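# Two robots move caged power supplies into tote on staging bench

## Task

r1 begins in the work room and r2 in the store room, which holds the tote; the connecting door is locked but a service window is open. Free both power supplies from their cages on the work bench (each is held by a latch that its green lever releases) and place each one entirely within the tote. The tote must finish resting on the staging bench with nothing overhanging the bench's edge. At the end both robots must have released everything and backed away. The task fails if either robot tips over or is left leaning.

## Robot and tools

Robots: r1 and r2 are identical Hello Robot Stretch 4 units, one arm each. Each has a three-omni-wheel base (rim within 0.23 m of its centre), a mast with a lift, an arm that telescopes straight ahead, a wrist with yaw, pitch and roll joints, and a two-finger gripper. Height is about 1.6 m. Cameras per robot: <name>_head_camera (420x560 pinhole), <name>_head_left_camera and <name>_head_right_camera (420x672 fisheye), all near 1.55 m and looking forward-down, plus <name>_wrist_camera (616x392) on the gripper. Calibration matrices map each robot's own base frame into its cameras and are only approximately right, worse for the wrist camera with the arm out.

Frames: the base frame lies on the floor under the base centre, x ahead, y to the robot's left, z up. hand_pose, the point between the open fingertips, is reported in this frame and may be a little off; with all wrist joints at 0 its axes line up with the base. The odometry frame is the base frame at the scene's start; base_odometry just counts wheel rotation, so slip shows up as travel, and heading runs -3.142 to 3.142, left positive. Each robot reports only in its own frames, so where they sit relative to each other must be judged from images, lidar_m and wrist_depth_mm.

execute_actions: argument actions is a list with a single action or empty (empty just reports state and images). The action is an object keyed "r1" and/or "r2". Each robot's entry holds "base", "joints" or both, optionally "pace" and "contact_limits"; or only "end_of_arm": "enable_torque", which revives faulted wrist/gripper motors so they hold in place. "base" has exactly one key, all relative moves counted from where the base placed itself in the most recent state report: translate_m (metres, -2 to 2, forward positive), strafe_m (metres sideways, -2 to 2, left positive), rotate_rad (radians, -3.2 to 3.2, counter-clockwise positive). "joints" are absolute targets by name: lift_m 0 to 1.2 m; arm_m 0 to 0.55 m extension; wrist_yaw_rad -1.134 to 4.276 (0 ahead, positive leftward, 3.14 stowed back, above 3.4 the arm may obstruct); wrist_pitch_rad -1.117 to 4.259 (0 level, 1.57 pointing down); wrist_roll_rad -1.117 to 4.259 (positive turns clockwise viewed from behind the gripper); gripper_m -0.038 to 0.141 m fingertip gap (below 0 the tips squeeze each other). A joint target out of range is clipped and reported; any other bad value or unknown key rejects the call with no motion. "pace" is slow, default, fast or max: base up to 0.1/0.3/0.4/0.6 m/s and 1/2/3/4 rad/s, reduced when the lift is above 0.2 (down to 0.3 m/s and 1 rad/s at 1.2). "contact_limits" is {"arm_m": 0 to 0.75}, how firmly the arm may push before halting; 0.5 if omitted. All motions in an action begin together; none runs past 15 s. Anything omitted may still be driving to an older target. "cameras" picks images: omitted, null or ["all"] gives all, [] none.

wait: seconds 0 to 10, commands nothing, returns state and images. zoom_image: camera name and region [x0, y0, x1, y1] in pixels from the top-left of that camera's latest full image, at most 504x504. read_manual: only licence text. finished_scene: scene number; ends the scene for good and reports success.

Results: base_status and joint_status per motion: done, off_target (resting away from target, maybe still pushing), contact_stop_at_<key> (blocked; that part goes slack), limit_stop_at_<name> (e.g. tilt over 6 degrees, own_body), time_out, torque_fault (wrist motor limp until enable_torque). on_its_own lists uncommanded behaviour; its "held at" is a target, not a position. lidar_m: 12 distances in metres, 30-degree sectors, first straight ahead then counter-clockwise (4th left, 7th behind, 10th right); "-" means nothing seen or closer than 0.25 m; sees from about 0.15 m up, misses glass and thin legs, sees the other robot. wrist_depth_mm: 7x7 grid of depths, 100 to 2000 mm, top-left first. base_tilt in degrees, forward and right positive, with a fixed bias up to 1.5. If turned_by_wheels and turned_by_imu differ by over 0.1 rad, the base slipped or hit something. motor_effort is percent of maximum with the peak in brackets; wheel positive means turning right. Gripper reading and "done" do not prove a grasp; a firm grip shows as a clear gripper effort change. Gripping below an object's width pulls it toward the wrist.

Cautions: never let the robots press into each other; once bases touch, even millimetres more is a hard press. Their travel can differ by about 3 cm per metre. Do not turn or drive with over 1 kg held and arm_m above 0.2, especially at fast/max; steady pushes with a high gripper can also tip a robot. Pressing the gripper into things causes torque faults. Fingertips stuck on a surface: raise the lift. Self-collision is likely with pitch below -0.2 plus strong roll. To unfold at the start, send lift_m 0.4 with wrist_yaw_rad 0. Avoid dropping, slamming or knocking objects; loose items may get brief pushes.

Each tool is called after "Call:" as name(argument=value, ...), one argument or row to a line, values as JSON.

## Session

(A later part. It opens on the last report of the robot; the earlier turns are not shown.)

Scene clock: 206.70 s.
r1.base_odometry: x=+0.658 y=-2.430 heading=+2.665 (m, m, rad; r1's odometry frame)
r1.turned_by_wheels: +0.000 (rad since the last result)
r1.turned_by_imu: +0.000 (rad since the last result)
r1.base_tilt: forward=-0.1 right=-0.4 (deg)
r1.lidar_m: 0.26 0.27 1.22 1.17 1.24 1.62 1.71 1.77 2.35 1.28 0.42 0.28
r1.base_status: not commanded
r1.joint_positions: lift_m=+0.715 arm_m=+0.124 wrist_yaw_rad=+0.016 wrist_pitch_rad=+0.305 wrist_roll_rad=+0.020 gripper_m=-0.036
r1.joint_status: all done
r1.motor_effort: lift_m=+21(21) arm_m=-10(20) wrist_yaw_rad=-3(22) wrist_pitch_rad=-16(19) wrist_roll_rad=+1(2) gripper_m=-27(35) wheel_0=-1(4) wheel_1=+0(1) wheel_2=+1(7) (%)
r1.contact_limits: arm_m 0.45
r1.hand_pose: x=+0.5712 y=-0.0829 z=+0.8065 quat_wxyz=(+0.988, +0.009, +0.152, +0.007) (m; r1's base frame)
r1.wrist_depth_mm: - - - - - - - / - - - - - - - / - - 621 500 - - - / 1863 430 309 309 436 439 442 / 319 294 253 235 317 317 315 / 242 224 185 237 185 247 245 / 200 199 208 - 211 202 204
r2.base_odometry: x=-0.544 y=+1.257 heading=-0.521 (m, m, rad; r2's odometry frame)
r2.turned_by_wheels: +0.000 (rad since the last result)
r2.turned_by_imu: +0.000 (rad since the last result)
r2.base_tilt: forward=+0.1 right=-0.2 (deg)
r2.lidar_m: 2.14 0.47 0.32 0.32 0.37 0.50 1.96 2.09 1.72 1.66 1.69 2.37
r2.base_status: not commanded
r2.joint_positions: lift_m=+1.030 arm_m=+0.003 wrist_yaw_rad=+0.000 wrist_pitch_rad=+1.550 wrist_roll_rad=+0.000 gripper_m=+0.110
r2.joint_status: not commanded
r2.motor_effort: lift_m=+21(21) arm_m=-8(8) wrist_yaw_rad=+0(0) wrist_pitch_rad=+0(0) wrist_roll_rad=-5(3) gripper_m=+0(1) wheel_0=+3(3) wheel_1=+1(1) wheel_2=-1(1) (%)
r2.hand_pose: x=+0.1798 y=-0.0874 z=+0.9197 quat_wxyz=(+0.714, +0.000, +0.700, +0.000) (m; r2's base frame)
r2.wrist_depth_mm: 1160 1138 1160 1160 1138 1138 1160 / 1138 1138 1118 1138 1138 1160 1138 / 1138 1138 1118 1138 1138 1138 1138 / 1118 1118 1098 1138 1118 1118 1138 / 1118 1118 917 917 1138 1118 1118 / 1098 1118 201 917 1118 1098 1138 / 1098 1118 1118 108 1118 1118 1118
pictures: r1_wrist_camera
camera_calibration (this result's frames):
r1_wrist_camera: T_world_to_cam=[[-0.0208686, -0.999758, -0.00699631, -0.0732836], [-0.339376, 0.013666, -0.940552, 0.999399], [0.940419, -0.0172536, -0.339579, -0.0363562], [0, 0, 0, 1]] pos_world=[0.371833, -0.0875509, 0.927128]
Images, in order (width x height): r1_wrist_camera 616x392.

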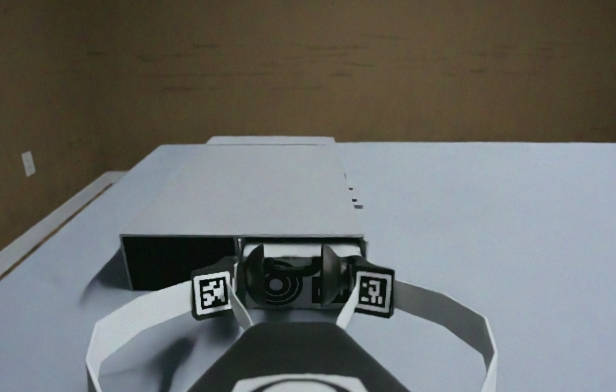

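Call:
execute_actions(
  actions=[
    {"r1":{"base":{"translate_m":-0.08},"joints":{"arm_m":0.003},"pace":"slow"},"r2":{"base":{"translate_m":0.6},"pace":"fast"}},
  ],
  cameras=["r1_wrist_camera","r1_head_camera"],
)

Scene clock: 210.00 s.
r1.base_odometry: x=+0.729 y=-2.467 heading=+2.664 (m, m, rad; r1's odometry frame)
r1.turned_by_wheels: +0.000 (rad since the last result)
r1.turned_by_imu: +0.000 (rad since the last result)
r1.base_tilt: forward=+0.0 right=-0.3 (deg)
r1.lidar_m: 0.34 0.37 1.25 1.17 1.21 1.61 1.64 1.68 2.26 2.91 0.52 0.38
r1.base_status: done
r1.joint_positions: lift_m=+0.715 arm_m=+0.005 wrist_yaw_rad=+0.016 wrist_pitch_rad=+0.306 wrist_roll_rad=+0.020 gripper_m=-0.036
r1.joint_status: all done
r1.motor_effort: lift_m=+21(21) arm_m=-10(12) wrist_yaw_rad=-3(3) wrist_pitch_rad=-18(18) wrist_roll_rad=-1(3) gripper_m=-29(28) wheel_0=-2(2) wheel_1=-1(8) wheel_2=+2(6) (%)
r1.hand_pose: x=+0.4520 y=-0.0829 z=+0.8061 quat_wxyz=(+0.988, +0.009, +0.153, +0.007) (m; r1's base frame)
r1.wrist_depth_mm: - - - - - - - / - - - - - - - / - - 569 569 707 723 732 / 1863 436 436 327 442 439 442 / 322 315 301 236 319 320 317 / 243 225 182 237 185 248 246 / 202 200 210 - 211 202 204
r2.base_odometry: x=-0.024 y=+0.959 heading=-0.521 (m, m, rad; r2's odometry frame)
r2.turned_by_wheels: +0.000 (rad since the last result)
r2.turned_by_imu: +0.002 (rad since the last result)
r2.base_tilt: forward=+0.2 right=-0.2 (deg)
r2.lidar_m: 1.70 1.56 2.47 0.33 0.33 0.50 1.56 2.31 1.73 1.61 1.71 1.73
r2.base_status: done
r2.joint_positions: lift_m=+1.030 arm_m=+0.003 wrist_yaw_rad=+0.000 wrist_pitch_rad=+1.550 wrist_roll_rad=+0.000 gripper_m=+0.110
r2.joint_status: not commanded
r2.motor_effort: lift_m=+21(21) arm_m=-8(8) wrist_yaw_rad=+0(0) wrist_pitch_rad=-1(1) wrist_roll_rad=-4(3) gripper_m=-1(0) wheel_0=+4(9) wheel_1=+2(6) wheel_2=-1(13) (%)
r2.hand_pose: x=+0.1798 y=-0.0874 z=+0.9197 quat_wxyz=(+0.714, +0.000, +0.700, +0.000) (m; r2's base frame)
r2.wrist_depth_mm: 1138 1138 1138 1138 1138 1138 1160 / 1138 1138 1118 1138 1138 1138 1160 / 1138 1118 1138 1138 1138 1138 1138 / 1118 1118 1118 1138 1118 1138 1138 / 1118 1118 917 917 1118 1138 1118 / 1098 1118 200 904 1118 1118 1098 / 715 1098 1118 108 1118 1118 1118
pictures: r1_head_camera, r1_wrist_camera
camera_calibration (this result's frames):
r1_wrist_camera: T_world_to_cam=[[-0.0209205, -0.999757, -0.00695471, -0.0757958], [-0.340421, 0.0136637, -0.940174, 0.958846], [0.94004, -0.0173014, -0.340624, 0.0765906], [0, 0, 0, 1]] pos_world=[0.252827, -0.0875537, 0.927044]
Images, in order (width x height): r1_head_camera 420x560, r1_wrist_camera 616x392.

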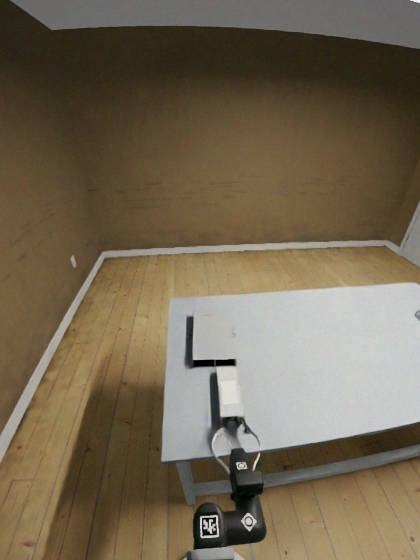

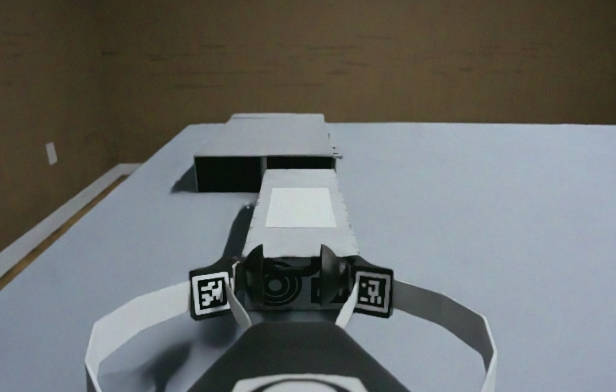

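Call:
execute_actions(
  actions=[
    {"r1":{"base":{"translate_m":-0.03},"joints":{"gripper_m":0.034},"pace":"slow"},"r2":{"base":{"translate_m":0.5},"pace":"fast"}},
  ],
  cameras=["r1_wrist_camera"],
)

Call:
execute_actions(
  actions=[
    {"r1":{"joints":{"lift_m":0.97,"gripper_m":0.11},"pace":"fast"}},
  ],
  cameras=[],
)

Call:
execute_actions(
  actions=[
    {"r1":{"base":{"strafe_m":-0.004},"joints":{"wrist_pitch_rad":1.55,"wrist_yaw_rad":0.0,"wrist_roll_rad":0.0,"arm_m":0.40},"pace":"fast"}},
  ],
  cameras=["r1_wrist_camera"],
)

Scene clock: 213.10 s.
r1.base_odometry: x=+0.755 y=-2.480 heading=+2.664 (m, m, rad; r1's odometry frame)
r1.turned_by_wheels: +0.000 (rad since the last result)
r1.turned_by_imu: +0.000 (rad since the last result)
r1.base_tilt: forward=+0.0 right=-0.4 (deg)
r1.lidar_m: 0.36 0.39 1.25 1.17 1.20 1.62 1.59 1.65 2.17 2.92 0.57 0.41
r1.base_status: done
r1.joint_positions: lift_m=+0.715 arm_m=+0.005 wrist_yaw_rad=+0.016 wrist_pitch_rad=+0.303 wrist_roll_rad=+0.020 gripper_m=+0.034
r1.joint_status: all done
r1.motor_effort: lift_m=+21(22) arm_m=-9(10) wrist_yaw_rad=-1(3) wrist_pitch_rad=-9(19) wrist_roll_rad=-3(4) gripper_m=-3(29) wheel_0=-1(5) wheel_1=+0(3) wheel_2=+1(6) (%)
r1.hand_pose: x=+0.4522 y=-0.0830 z=+0.8072 quat_wxyz=(+0.989, +0.009, +0.151, +0.006) (m; r1's base frame)
r1.wrist_depth_mm: - - - - - - - / - - - - - - - / - - 597 597 741 750 768 / - 442 442 336 449 455 459 / 976 320 304 248 325 325 324 / 246 249 194 241 192 252 250 / 204 202 213 - 210 205 207
r2.base_odometry: x=+0.410 y=+0.710 heading=-0.521 (m, m, rad; r2's odometry frame)
r2.turned_by_wheels: +0.000 (rad since the last result)
r2.turned_by_imu: +0.002 (rad since the last result)
r2.base_tilt: forward=+0.1 right=-0.2 (deg)
r2.lidar_m: 1.20 1.09 1.43 3.07 0.71 0.61 1.51 2.35 1.68 1.62 1.63 1.25
r2.base_status: done
r2.joint_positions: lift_m=+1.030 arm_m=+0.003 wrist_yaw_rad=+0.000 wrist_pitch_rad=+1.550 wrist_roll_rad=+0.000 gripper_m=+0.110
r2.joint_status: not commanded
r2.motor_effort: lift_m=+21(20) arm_m=-8(8) wrist_yaw_rad=+0(0) wrist_pitch_rad=+0(1) wrist_roll_rad=-4(4) gripper_m=+1(1) wheel_0=+2(9) wheel_1=+2(7) wheel_2=-1(10) (%)
r2.hand_pose: x=+0.1798 y=-0.0874 z=+0.9197 quat_wxyz=(+0.714, +0.000, +0.700, +0.000) (m; r2's base frame)
r2.wrist_depth_mm: 1138 1138 1138 1138 1138 1138 1160 / 1138 1138 1138 1138 1138 1138 1138 / 1118 1138 1138 1118 1138 1138 1138 / 1138 1118 1118 1118 1138 1138 1138 / 1118 1118 931 917 1118 1118 1138 / 1118 1098 215 904 1118 1118 1118 / 1098 1098 1118 108 1118 1118 1118
pictures: r1_wrist_camera
camera_calibration (this result's frames):
r1_wrist_camera: T_world_to_cam=[[-0.0213381, -0.999747, -0.00709289, -0.0756012], [-0.336928, 0.0138703, -0.941428, 0.95932], [0.941289, -0.0176985, -0.337138, 0.0733513], [0, 0, 0, 1]] pos_world=[0.252563, -0.08759, 0.927324]
Images, in order (width x height): r1_wrist_camera 616x392.

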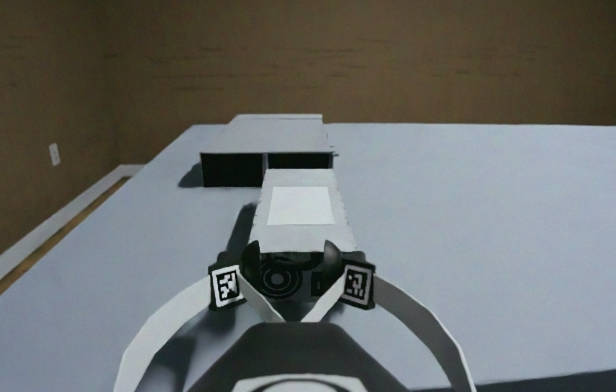

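Scene clock: 214.80 s.
r1.base_odometry: x=+0.755 y=-2.480 heading=+2.664 (m, m, rad; r1's odometry frame)
r1.turned_by_wheels: +0.000 (rad since the last result)
r1.turned_by_imu: +0.000 (rad since the last result)
r1.base_tilt: forward=+0.0 right=-0.3 (deg)
r1.lidar_m: 0.37 0.39 1.23 1.16 1.19 1.61 1.57 1.65 2.18 2.93 0.56 0.40
r1.base_status: not commanded
r1.joint_positions: lift_m=+0.970 arm_m=+0.005 wrist_yaw_rad=+0.016 wrist_pitch_rad=+0.302 wrist_roll_rad=+0.020 gripper_m=+0.110
r1.joint_status: all done
r1.motor_effort: lift_m=+22(25) arm_m=-9(9) wrist_yaw_rad=+0(3) wrist_pitch_rad=-7(8) wrist_roll_rad=-1(1) gripper_m=+1(3) wheel_0=-1(1) wheel_1=+0(0) wheel_2=+1(1) (%)
r1.hand_pose: x=+0.4523 y=-0.0830 z=+1.0622 quat_wxyz=(+0.989, +0.009, +0.151, +0.006) (m; r1's base frame)
r1.wrist_depth_mm: - - - - - - - / - - - - - - - / - - - - - - - / - - - - - - - / 1921 - 778 778 788 820 820 / 1756 1661 591 574 597 640 640 / 1464 549 544 - 549 525 535
r2.base_odometry: x=+0.410 y=+0.710 heading=-0.521 (m, m, rad; r2's odometry frame)
r2.turned_by_wheels: +0.000 (rad since the last result)
r2.turned_by_imu: +0.000 (rad since the last result)
r2.base_tilt: forward=+0.1 right=-0.2 (deg)
r2.lidar_m: 1.18 1.10 1.45 3.05 0.73 0.64 1.49 2.35 1.65 1.64 1.62 1.25
r2.base_status: not commanded
r2.joint_positions: lift_m=+1.030 arm_m=+0.003 wrist_yaw_rad=+0.000 wrist_pitch_rad=+1.550 wrist_roll_rad=+0.000 gripper_m=+0.110
r2.joint_status: not commanded
r2.motor_effort: lift_m=+21(21) arm_m=-8(8) wrist_yaw_rad=+0(0) wrist_pitch_rad=-1(1) wrist_roll_rad=-4(2) gripper_m=-1(1) wheel_0=+2(2) wheel_1=+2(2) wheel_2=-1(1) (%)
r2.hand_pose: x=+0.1798 y=-0.0874 z=+0.9197 quat_wxyz=(+0.714, +0.000, +0.700, +0.000) (m; r2's base frame)
r2.wrist_depth_mm: 1138 1138 1138 1138 1138 1160 1138 / 1138 1138 1138 1138 1160 1138 1118 / 1138 1138 1118 1138 1138 1118 1138 / 1118 1118 1118 1138 1138 1138 1138 / 1118 1098 931 917 1138 1118 1138 / 1118 1098 201 917 1118 1118 1138 / 1098 1118 1098 108 1118 1118 1118
pictures: none
No camera images: the call's "cameras" was empty. Leave "cameras" out to get every camera's image.

Scene clock: 216.70 s.
r1.base_odometry: x=+0.757 y=-2.477 heading=+2.664 (m, m, rad; r1's odometry frame)
r1.turned_by_wheels: +0.000 (rad since the last result)
r1.turned_by_imu: +0.000 (rad since the last result)
r1.base_tilt: forward=+0.0 right=-0.4 (deg)
r1.lidar_m: 0.36 0.39 1.23 1.16 1.22 1.62 1.59 1.65 2.18 2.92 0.60 0.40
r1.base_status: done
r1.joint_positions: lift_m=+0.970 arm_m=+0.398 wrist_yaw_rad=+0.000 wrist_pitch_rad=+1.550 wrist_roll_rad=+0.000 gripper_m=+0.110
r1.joint_status: all done
r1.motor_effort: lift_m=+22(22) arm_m=+9(10) wrist_yaw_rad=-2(6) wrist_pitch_rad=-1(5) wrist_roll_rad=-2(2) gripper_m=+0(2) wheel_0=+0(4) wheel_1=+0(10) wheel_2=+1(1) (%)
r1.hand_pose: x=+0.5754 y=-0.0874 z=+0.8596 quat_wxyz=(+0.714, +0.000, +0.700, +0.000) (m; r1's base frame)
r1.wrist_depth_mm: 306 265 267 267 319 322 324 / 307 309 312 315 322 325 329 / 309 312 315 317 324 325 330 / 310 312 315 282 325 327 332 / 314 314 317 283 327 332 334 / 315 319 285 283 330 334 338 / 319 320 324 - 332 334 342
r2.base_odometry: x=+0.410 y=+0.710 heading=-0.521 (m, m, rad; r2's odometry frame)
r2.turned_by_wheels: +0.000 (rad since the last result)
r2.turned_by_imu: +0.000 (rad since the last result)
r2.base_tilt: forward=+0.1 right=-0.2 (deg)
r2.lidar_m: 1.18 1.10 1.42 3.08 0.72 0.59 1.49 2.33 1.68 1.64 1.63 1.24
r2.base_status: not commanded
r2.joint_positions: lift_m=+1.030 arm_m=+0.003 wrist_yaw_rad=+0.000 wrist_pitch_rad=+1.550 wrist_roll_rad=+0.000 gripper_m=+0.110
r2.joint_status: not commanded
r2.motor_effort: lift_m=+21(21) arm_m=-8(8) wrist_yaw_rad=+0(0) wrist_pitch_rad=-1(1) wrist_roll_rad=-3(3) gripper_m=-1(1) wheel_0=+2(2) wheel_1=+2(2) wheel_2=-1(1) (%)
r2.hand_pose: x=+0.1798 y=-0.0874 z=+0.9197 quat_wxyz=(+0.714, +0.000, +0.700, +0.000) (m; r2's base frame)
r2.wrist_depth_mm: 1160 1160 1138 1138 1160 1138 1160 / 1138 1138 1138 1138 1138 1138 1138 / 1138 1138 1138 1138 1138 1138 1118 / 1138 1138 1118 1118 1138 1138 1118 / 1118 1118 931 904 1118 1138 1118 / 1118 1118 201 904 1118 1118 1138 / 1118 1098 1118 108 1118 1118 1098
pictures: r1_wrist_camera
camera_calibration (this result's frames):
r1_wrist_camera: T_world_to_cam=[[0.00190866, -0.999438, 0.0334732, -0.125211], [-0.999802, -0.00124484, 0.019841, 0.603988], [-0.0197881, -0.0335045, -0.999243, 1.09582], [0, 0, 0, 1]] pos_world=[0.625792, -0.0876737, 1.0872]
Images, in order (width x height): r1_wrist_camera 616x392.

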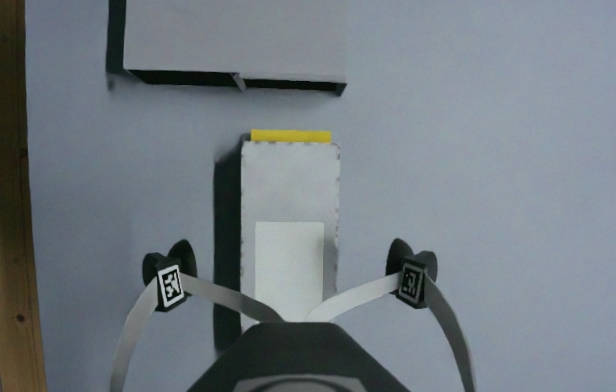

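Call:
execute_actions(
  actions=[
    {"r1":{"joints":{"lift_m":0.9,"arm_m":0.39,"gripper_m":0.09}}},
  ],
  cameras=["r1_wrist_camera"],
)

Call:
execute_actions(
  actions=[
    {"r1":{"joints":{"gripper_m":0.015}}},
  ],
  cameras=["r1_wrist_camera"],
)

Scene clock: 218.10 s.
r1.base_odometry: x=+0.757 y=-2.477 heading=+2.664 (m, m, rad; r1's odometry frame)
r1.turned_by_wheels: +0.000 (rad since the last result)
r1.turned_by_imu: +0.000 (rad since the last result)
r1.base_tilt: forward=-0.1 right=-0.4 (deg)
r1.lidar_m: 0.37 0.38 1.25 1.17 1.21 1.63 1.59 1.64 2.18 2.91 0.56 0.41
r1.base_status: not commanded
r1.joint_positions: lift_m=+0.900 arm_m=+0.392 wrist_yaw_rad=+0.000 wrist_pitch_rad=+1.550 wrist_roll_rad=+0.000 gripper_m=+0.090
r1.joint_status: all done
r1.motor_effort: lift_m=+18(22) arm_m=-10(10) wrist_yaw_rad=-3(1) wrist_pitch_rad=+0(0) wrist_roll_rad=-2(1) gripper_m=-3(2) wheel_0=+0(0) wheel_1=+0(0) wheel_2=+1(1) (%)
r1.hand_pose: x=+0.5686 y=-0.0874 z=+0.7900 quat_wxyz=(+0.714, +0.000, +0.700, +0.000) (m; r1's base frame)
r1.wrist_depth_mm: 237 240 231 202 250 252 254 / 240 242 246 248 251 254 256 / 241 244 246 211 252 256 259 / 244 246 247 212 255 258 260 / 246 248 212 213 255 260 262 / 247 249 212 213 257 263 264 / 250 251 253 - 259 264 266
r2.base_odometry: x=+0.410 y=+0.710 heading=-0.521 (m, m, rad; r2's odometry frame)
r2.turned_by_wheels: +0.000 (rad since the last result)
r2.turned_by_imu: +0.000 (rad since the last result)
r2.base_tilt: forward=+0.1 right=-0.2 (deg)
r2.lidar_m: 1.18 1.10 1.43 3.07 0.74 0.62 1.45 2.31 1.69 1.63 1.65 1.25
r2.base_status: not commanded
r2.joint_positions: lift_m=+1.030 arm_m=+0.003 wrist_yaw_rad=+0.000 wrist_pitch_rad=+1.550 wrist_roll_rad=+0.000 gripper_m=+0.110
r2.joint_status: not commanded
r2.motor_effort: lift_m=+21(21) arm_m=-8(8) wrist_yaw_rad=+0(0) wrist_pitch_rad=-1(1) wrist_roll_rad=-3(4) gripper_m=+0(1) wheel_0=+2(2) wheel_1=+2(2) wheel_2=-1(1) (%)
r2.hand_pose: x=+0.1798 y=-0.0874 z=+0.9197 quat_wxyz=(+0.714, +0.000, +0.700, +0.000) (m; r2's base frame)
r2.wrist_depth_mm: 1138 1160 1138 1138 1138 1138 1160 / 1138 1138 1138 1138 1138 1138 1160 / 1138 1118 1118 1118 1138 1138 1138 / 1118 1138 1118 1118 1118 1138 1138 / 1118 1118 931 917 1118 1138 1138 / 1118 1118 200 904 1118 1118 1118 / 1098 1098 1098 108 1118 1118 1118
pictures: r1_wrist_camera
camera_calibration (this result's frames):
r1_wrist_camera: T_world_to_cam=[[0.00172236, -0.999438, 0.033473, -0.122761], [-0.9998, -0.0010538, 0.0199806, 0.59847], [-0.0199341, -0.0335007, -0.99924, 1.02615], [0, 0, 0, 1]] pos_world=[0.619017, -0.0876845, 1.01752]
Images, in order (width x height): r1_wrist_camera 616x392.

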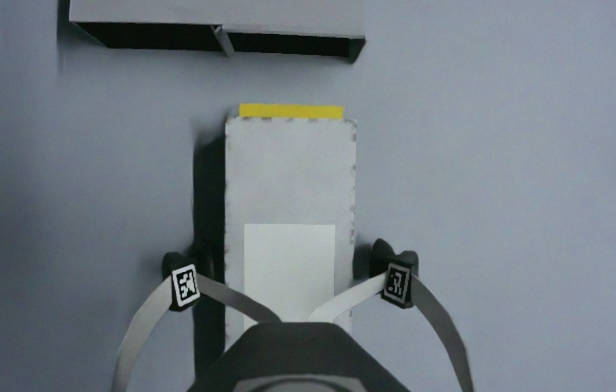

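Scene clock: 219.67 s.
r1.base_odometry: x=+0.757 y=-2.477 heading=+2.664 (m, m, rad; r1's odometry frame)
r1.turned_by_wheels: +0.000 (rad since the last result)
r1.turned_by_imu: +0.000 (rad since the last result)
r1.base_tilt: forward=+0.0 right=-0.4 (deg)
r1.lidar_m: 0.36 0.38 1.22 1.16 1.22 1.62 1.61 1.67 2.17 2.90 0.57 0.41
r1.base_status: not commanded
r1.joint_positions: lift_m=+0.900 arm_m=+0.392 wrist_yaw_rad=+0.000 wrist_pitch_rad=+1.550 wrist_roll_rad=+0.000 gripper_m=+0.016
r1.joint_status: all done
r1.motor_effort: lift_m=+22(21) arm_m=-10(9) wrist_yaw_rad=-1(2) wrist_pitch_rad=-1(1) wrist_roll_rad=+1(1) gripper_m=-27(28) wheel_0=+0(1) wheel_1=+0(0) wheel_2=+1(1) (%)
r1.hand_pose: x=+0.5686 y=-0.0874 z=+0.7897 quat_wxyz=(+0.714, +0.000, +0.700, +0.000) (m; r1's base frame)
r1.wrist_depth_mm: 236 237 229 198 247 251 251 / 237 240 243 245 249 252 253 / 240 241 244 194 252 254 257 / 243 245 245 195 252 255 257 / 243 245 196 196 254 258 259 / 244 175 196 198 191 259 263 / 248 250 250 - 258 262 265
r2.base_odometry: x=+0.410 y=+0.710 heading=-0.521 (m, m, rad; r2's odometry frame)
r2.turned_by_wheels: +0.000 (rad since the last result)
r2.turned_by_imu: +0.000 (rad since the last result)
r2.base_tilt: forward=+0.1 right=-0.2 (deg)
r2.lidar_m: 1.19 1.08 1.44 3.09 0.72 0.60 1.52 2.34 1.68 1.63 1.62 1.25
r2.base_status: not commanded
r2.joint_positions: lift_m=+1.030 arm_m=+0.003 wrist_yaw_rad=+0.000 wrist_pitch_rad=+1.550 wrist_roll_rad=+0.000 gripper_m=+0.110
r2.joint_status: not commanded
r2.motor_effort: lift_m=+21(21) arm_m=-8(7) wrist_yaw_rad=+0(0) wrist_pitch_rad=-1(1) wrist_roll_rad=-2(3) gripper_m=+0(2) wheel_0=+2(2) wheel_1=+2(2) wheel_2=-1(1) (%)
r2.hand_pose: x=+0.1798 y=-0.0874 z=+0.9197 quat_wxyz=(+0.714, +0.000, +0.700, +0.000) (m; r2's base frame)
r2.wrist_depth_mm: 1160 1138 1138 1138 1138 1138 1160 / 1138 1138 1138 1138 1138 1160 1138 / 1138 1138 1138 1138 1138 1138 1138 / 1138 1138 1138 1138 1138 1118 1138 / 1118 1138 931 917 1118 1118 1118 / 1118 1118 201 917 1118 1118 1118 / 1118 1098 1118 108 1118 1118 1098
pictures: r1_wrist_camera
camera_calibration (this result's frames):
r1_wrist_camera: T_world_to_cam=[[0.00172069, -0.999438, 0.0334731, -0.122751], [-0.999801, -0.00105385, 0.019929, 0.598524], [-0.0198826, -0.0335007, -0.999241, 1.02585], [0, 0, 0, 1]] pos_world=[0.619013, -0.0876845, 1.01725]
Images, in order (width x height): r1_wrist_camera 616x392.

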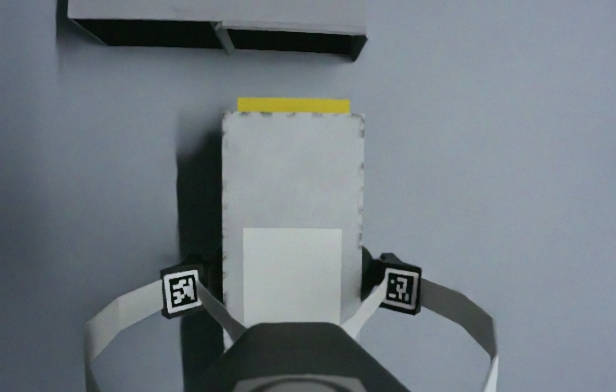

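Call:
execute_actions(
  actions=[
    {"r1":{"joints":{"lift_m":0.92,"arm_m":0.003},"pace":"fast"},"r2":{"base":{"translate_m":0.3},"joints":{"lift_m":1.12},"pace":"fast"}},
  ],
  cameras=[],
)

Call:
execute_actions(
  actions=[
    {"r1":{"base":{"rotate_rad":-1.56},"joints":{"lift_m":0.55},"pace":"fast"},"r2":{"base":{"translate_m":0.31},"pace":"fast"}},
  ],
  cameras=["r1_head_camera"],
)

Scene clock: 222.63 s.
r1.base_odometry: x=+0.757 y=-2.477 heading=+2.664 (m, m, rad; r1's odometry frame)
r1.turned_by_wheels: +0.000 (rad since the last result)
r1.turned_by_imu: +0.000 (rad since the last result)
r1.base_tilt: forward=+0.0 right=-0.3 (deg)
r1.lidar_m: 0.38 0.37 1.24 1.17 1.20 1.63 1.59 1.64 2.18 2.91 0.57 0.40
r1.base_status: not commanded
r1.joint_positions: lift_m=+0.920 arm_m=+0.005 wrist_yaw_rad=+0.000 wrist_pitch_rad=+1.550 wrist_roll_rad=+0.000 gripper_m=+0.016
r1.joint_status: all done
r1.motor_effort: lift_m=+26(28) arm_m=-9(14) wrist_yaw_rad=-1(3) wrist_pitch_rad=-2(2) wrist_roll_rad=-1(1) gripper_m=-28(29) wheel_0=+0(0) wheel_1=+1(0) wheel_2=+1(1) (%)
r1.hand_pose: x=+0.1814 y=-0.0874 z=+0.8094 quat_wxyz=(+0.714, +0.000, +0.700, +0.000) (m; r1's base frame)
r1.wrist_depth_mm: 976 976 991 1025 1008 1042 1060 / 976 976 878 866 1025 1025 1042 / 976 991 1025 193 1042 1042 1060 / 976 1025 820 195 1025 1042 1078 / 991 1008 195 197 1042 1060 1078 / 1008 175 196 198 190 1042 1078 / 1008 1025 1042 - 1078 1078 1060
r2.base_odometry: x=+0.670 y=+0.561 heading=-0.520 (m, m, rad; r2's odometry frame)
r2.turned_by_wheels: +0.000 (rad since the last result)
r2.turned_by_imu: +0.001 (rad since the last result)
r2.base_tilt: forward=+0.2 right=-0.2 (deg)
r2.lidar_m: 0.90 0.83 0.99 3.06 1.14 0.88 1.48 2.37 1.72 1.64 1.25 0.94
r2.base_status: done
r2.joint_positions: lift_m=+1.120 arm_m=+0.003 wrist_yaw_rad=+0.000 wrist_pitch_rad=+1.550 wrist_roll_rad=+0.000 gripper_m=+0.110
r2.joint_status: all done
r2.motor_effort: lift_m=+22(24) arm_m=-8(8) wrist_yaw_rad=+1(0) wrist_pitch_rad=-1(0) wrist_roll_rad=-2(3) gripper_m=-2(1) wheel_0=+4(8) wheel_1=+0(7) wheel_2=-2(13) (%)
r2.hand_pose: x=+0.1798 y=-0.0874 z=+1.0096 quat_wxyz=(+0.714, +0.000, +0.700, +0.000) (m; r2's base frame)
r2.wrist_depth_mm: 1229 1205 1229 1229 1229 1229 1229 / 1205 1229 1229 1205 1229 1229 1229 / 1229 1229 1229 1229 1229 1229 1229 / 1205 1205 1205 1205 1205 1205 1229 / 1229 1205 1008 1008 1205 1205 1205 / 1205 1205 201 1008 1205 1205 1205 / 1205 1182 1182 108 1205 1205 1205
pictures: none
No camera images: the call's "cameras" was empty. Leave "cameras" out to get every camera's image.

Scene clock: 225.07 s.
r1.base_odometry: x=+0.757 y=-2.477 heading=+1.105 (m, m, rad; r1's odometry frame)
r1.turned_by_wheels: -1.560 (rad since the last result)
r1.turned_by_imu: -1.579 (rad since the last result)
r1.base_tilt: forward=+0.0 right=-0.3 (deg)
r1.lidar_m: 2.90 0.55 0.39 0.37 0.39 1.24 1.16 1.22 1.65 1.60 1.66 2.18
r1.base_status: done
r1.joint_positions: lift_m=+0.550 arm_m=+0.005 wrist_yaw_rad=+0.000 wrist_pitch_rad=+1.550 wrist_roll_rad=+0.000 gripper_m=+0.016
r1.joint_status: all done
r1.motor_effort: lift_m=+22(23) arm_m=-9(9) wrist_yaw_rad=-2(3) wrist_pitch_rad=-1(2) wrist_roll_rad=-2(2) gripper_m=-29(27) wheel_0=+1(3) wheel_1=+0(4) wheel_2=+1(6) (%)
r1.hand_pose: x=+0.1815 y=-0.0874 z=+0.4396 quat_wxyz=(+0.714, +0.000, +0.700, +0.000) (m; r1's base frame)
r1.wrist_depth_mm: 621 634 634 640 654 661 676 / 634 640 647 647 668 668 668 / 640 647 647 193 676 661 676 / 640 647 452 195 668 676 683 / 640 449 196 196 676 683 691 / 654 174 196 198 190 676 699 / 654 445 452 - 683 691 707
r2.base_odometry: x=+0.939 y=+0.407 heading=-0.520 (m, m, rad; r2's odometry frame)
r2.turned_by_wheels: +0.000 (rad since the last result)
r2.turned_by_imu: +0.001 (rad since the last result)
r2.base_tilt: forward=+0.1 right=-0.2 (deg)
r2.lidar_m: 0.57 0.62 0.59 2.51 3.21 1.16 1.44 2.36 1.72 1.67 0.81 0.61
r2.base_status: done
r2.joint_positions: lift_m=+1.120 arm_m=+0.003 wrist_yaw_rad=+0.000 wrist_pitch_rad=+1.550 wrist_roll_rad=+0.000 gripper_m=+0.110
r2.joint_status: not commanded
r2.motor_effort: lift_m=+22(22) arm_m=-8(8) wrist_yaw_rad=+0(0) wrist_pitch_rad=+0(1) wrist_roll_rad=-2(5) gripper_m=-2(2) wheel_0=+3(9) wheel_1=+1(7) wheel_2=+0(13) (%)
r2.hand_pose: x=+0.1798 y=-0.0874 z=+1.0096 quat_wxyz=(+0.714, +0.000, +0.700, +0.000) (m; r2's base frame)
r2.wrist_depth_mm: 741 750 750 759 768 778 759 / 1060 1060 1078 1118 1118 1098 1118 / 1229 1205 1205 1229 1229 1205 1229 / 1229 1205 1205 1205 1205 1205 1229 / 1205 1205 1008 1008 1229 1205 1205 / 1205 1205 200 991 1205 1205 1205 / 1205 1205 1205 108 1205 1205 1205
pictures: r1_head_camera
Images, in order (width x height): r1_head_camera 420x560.

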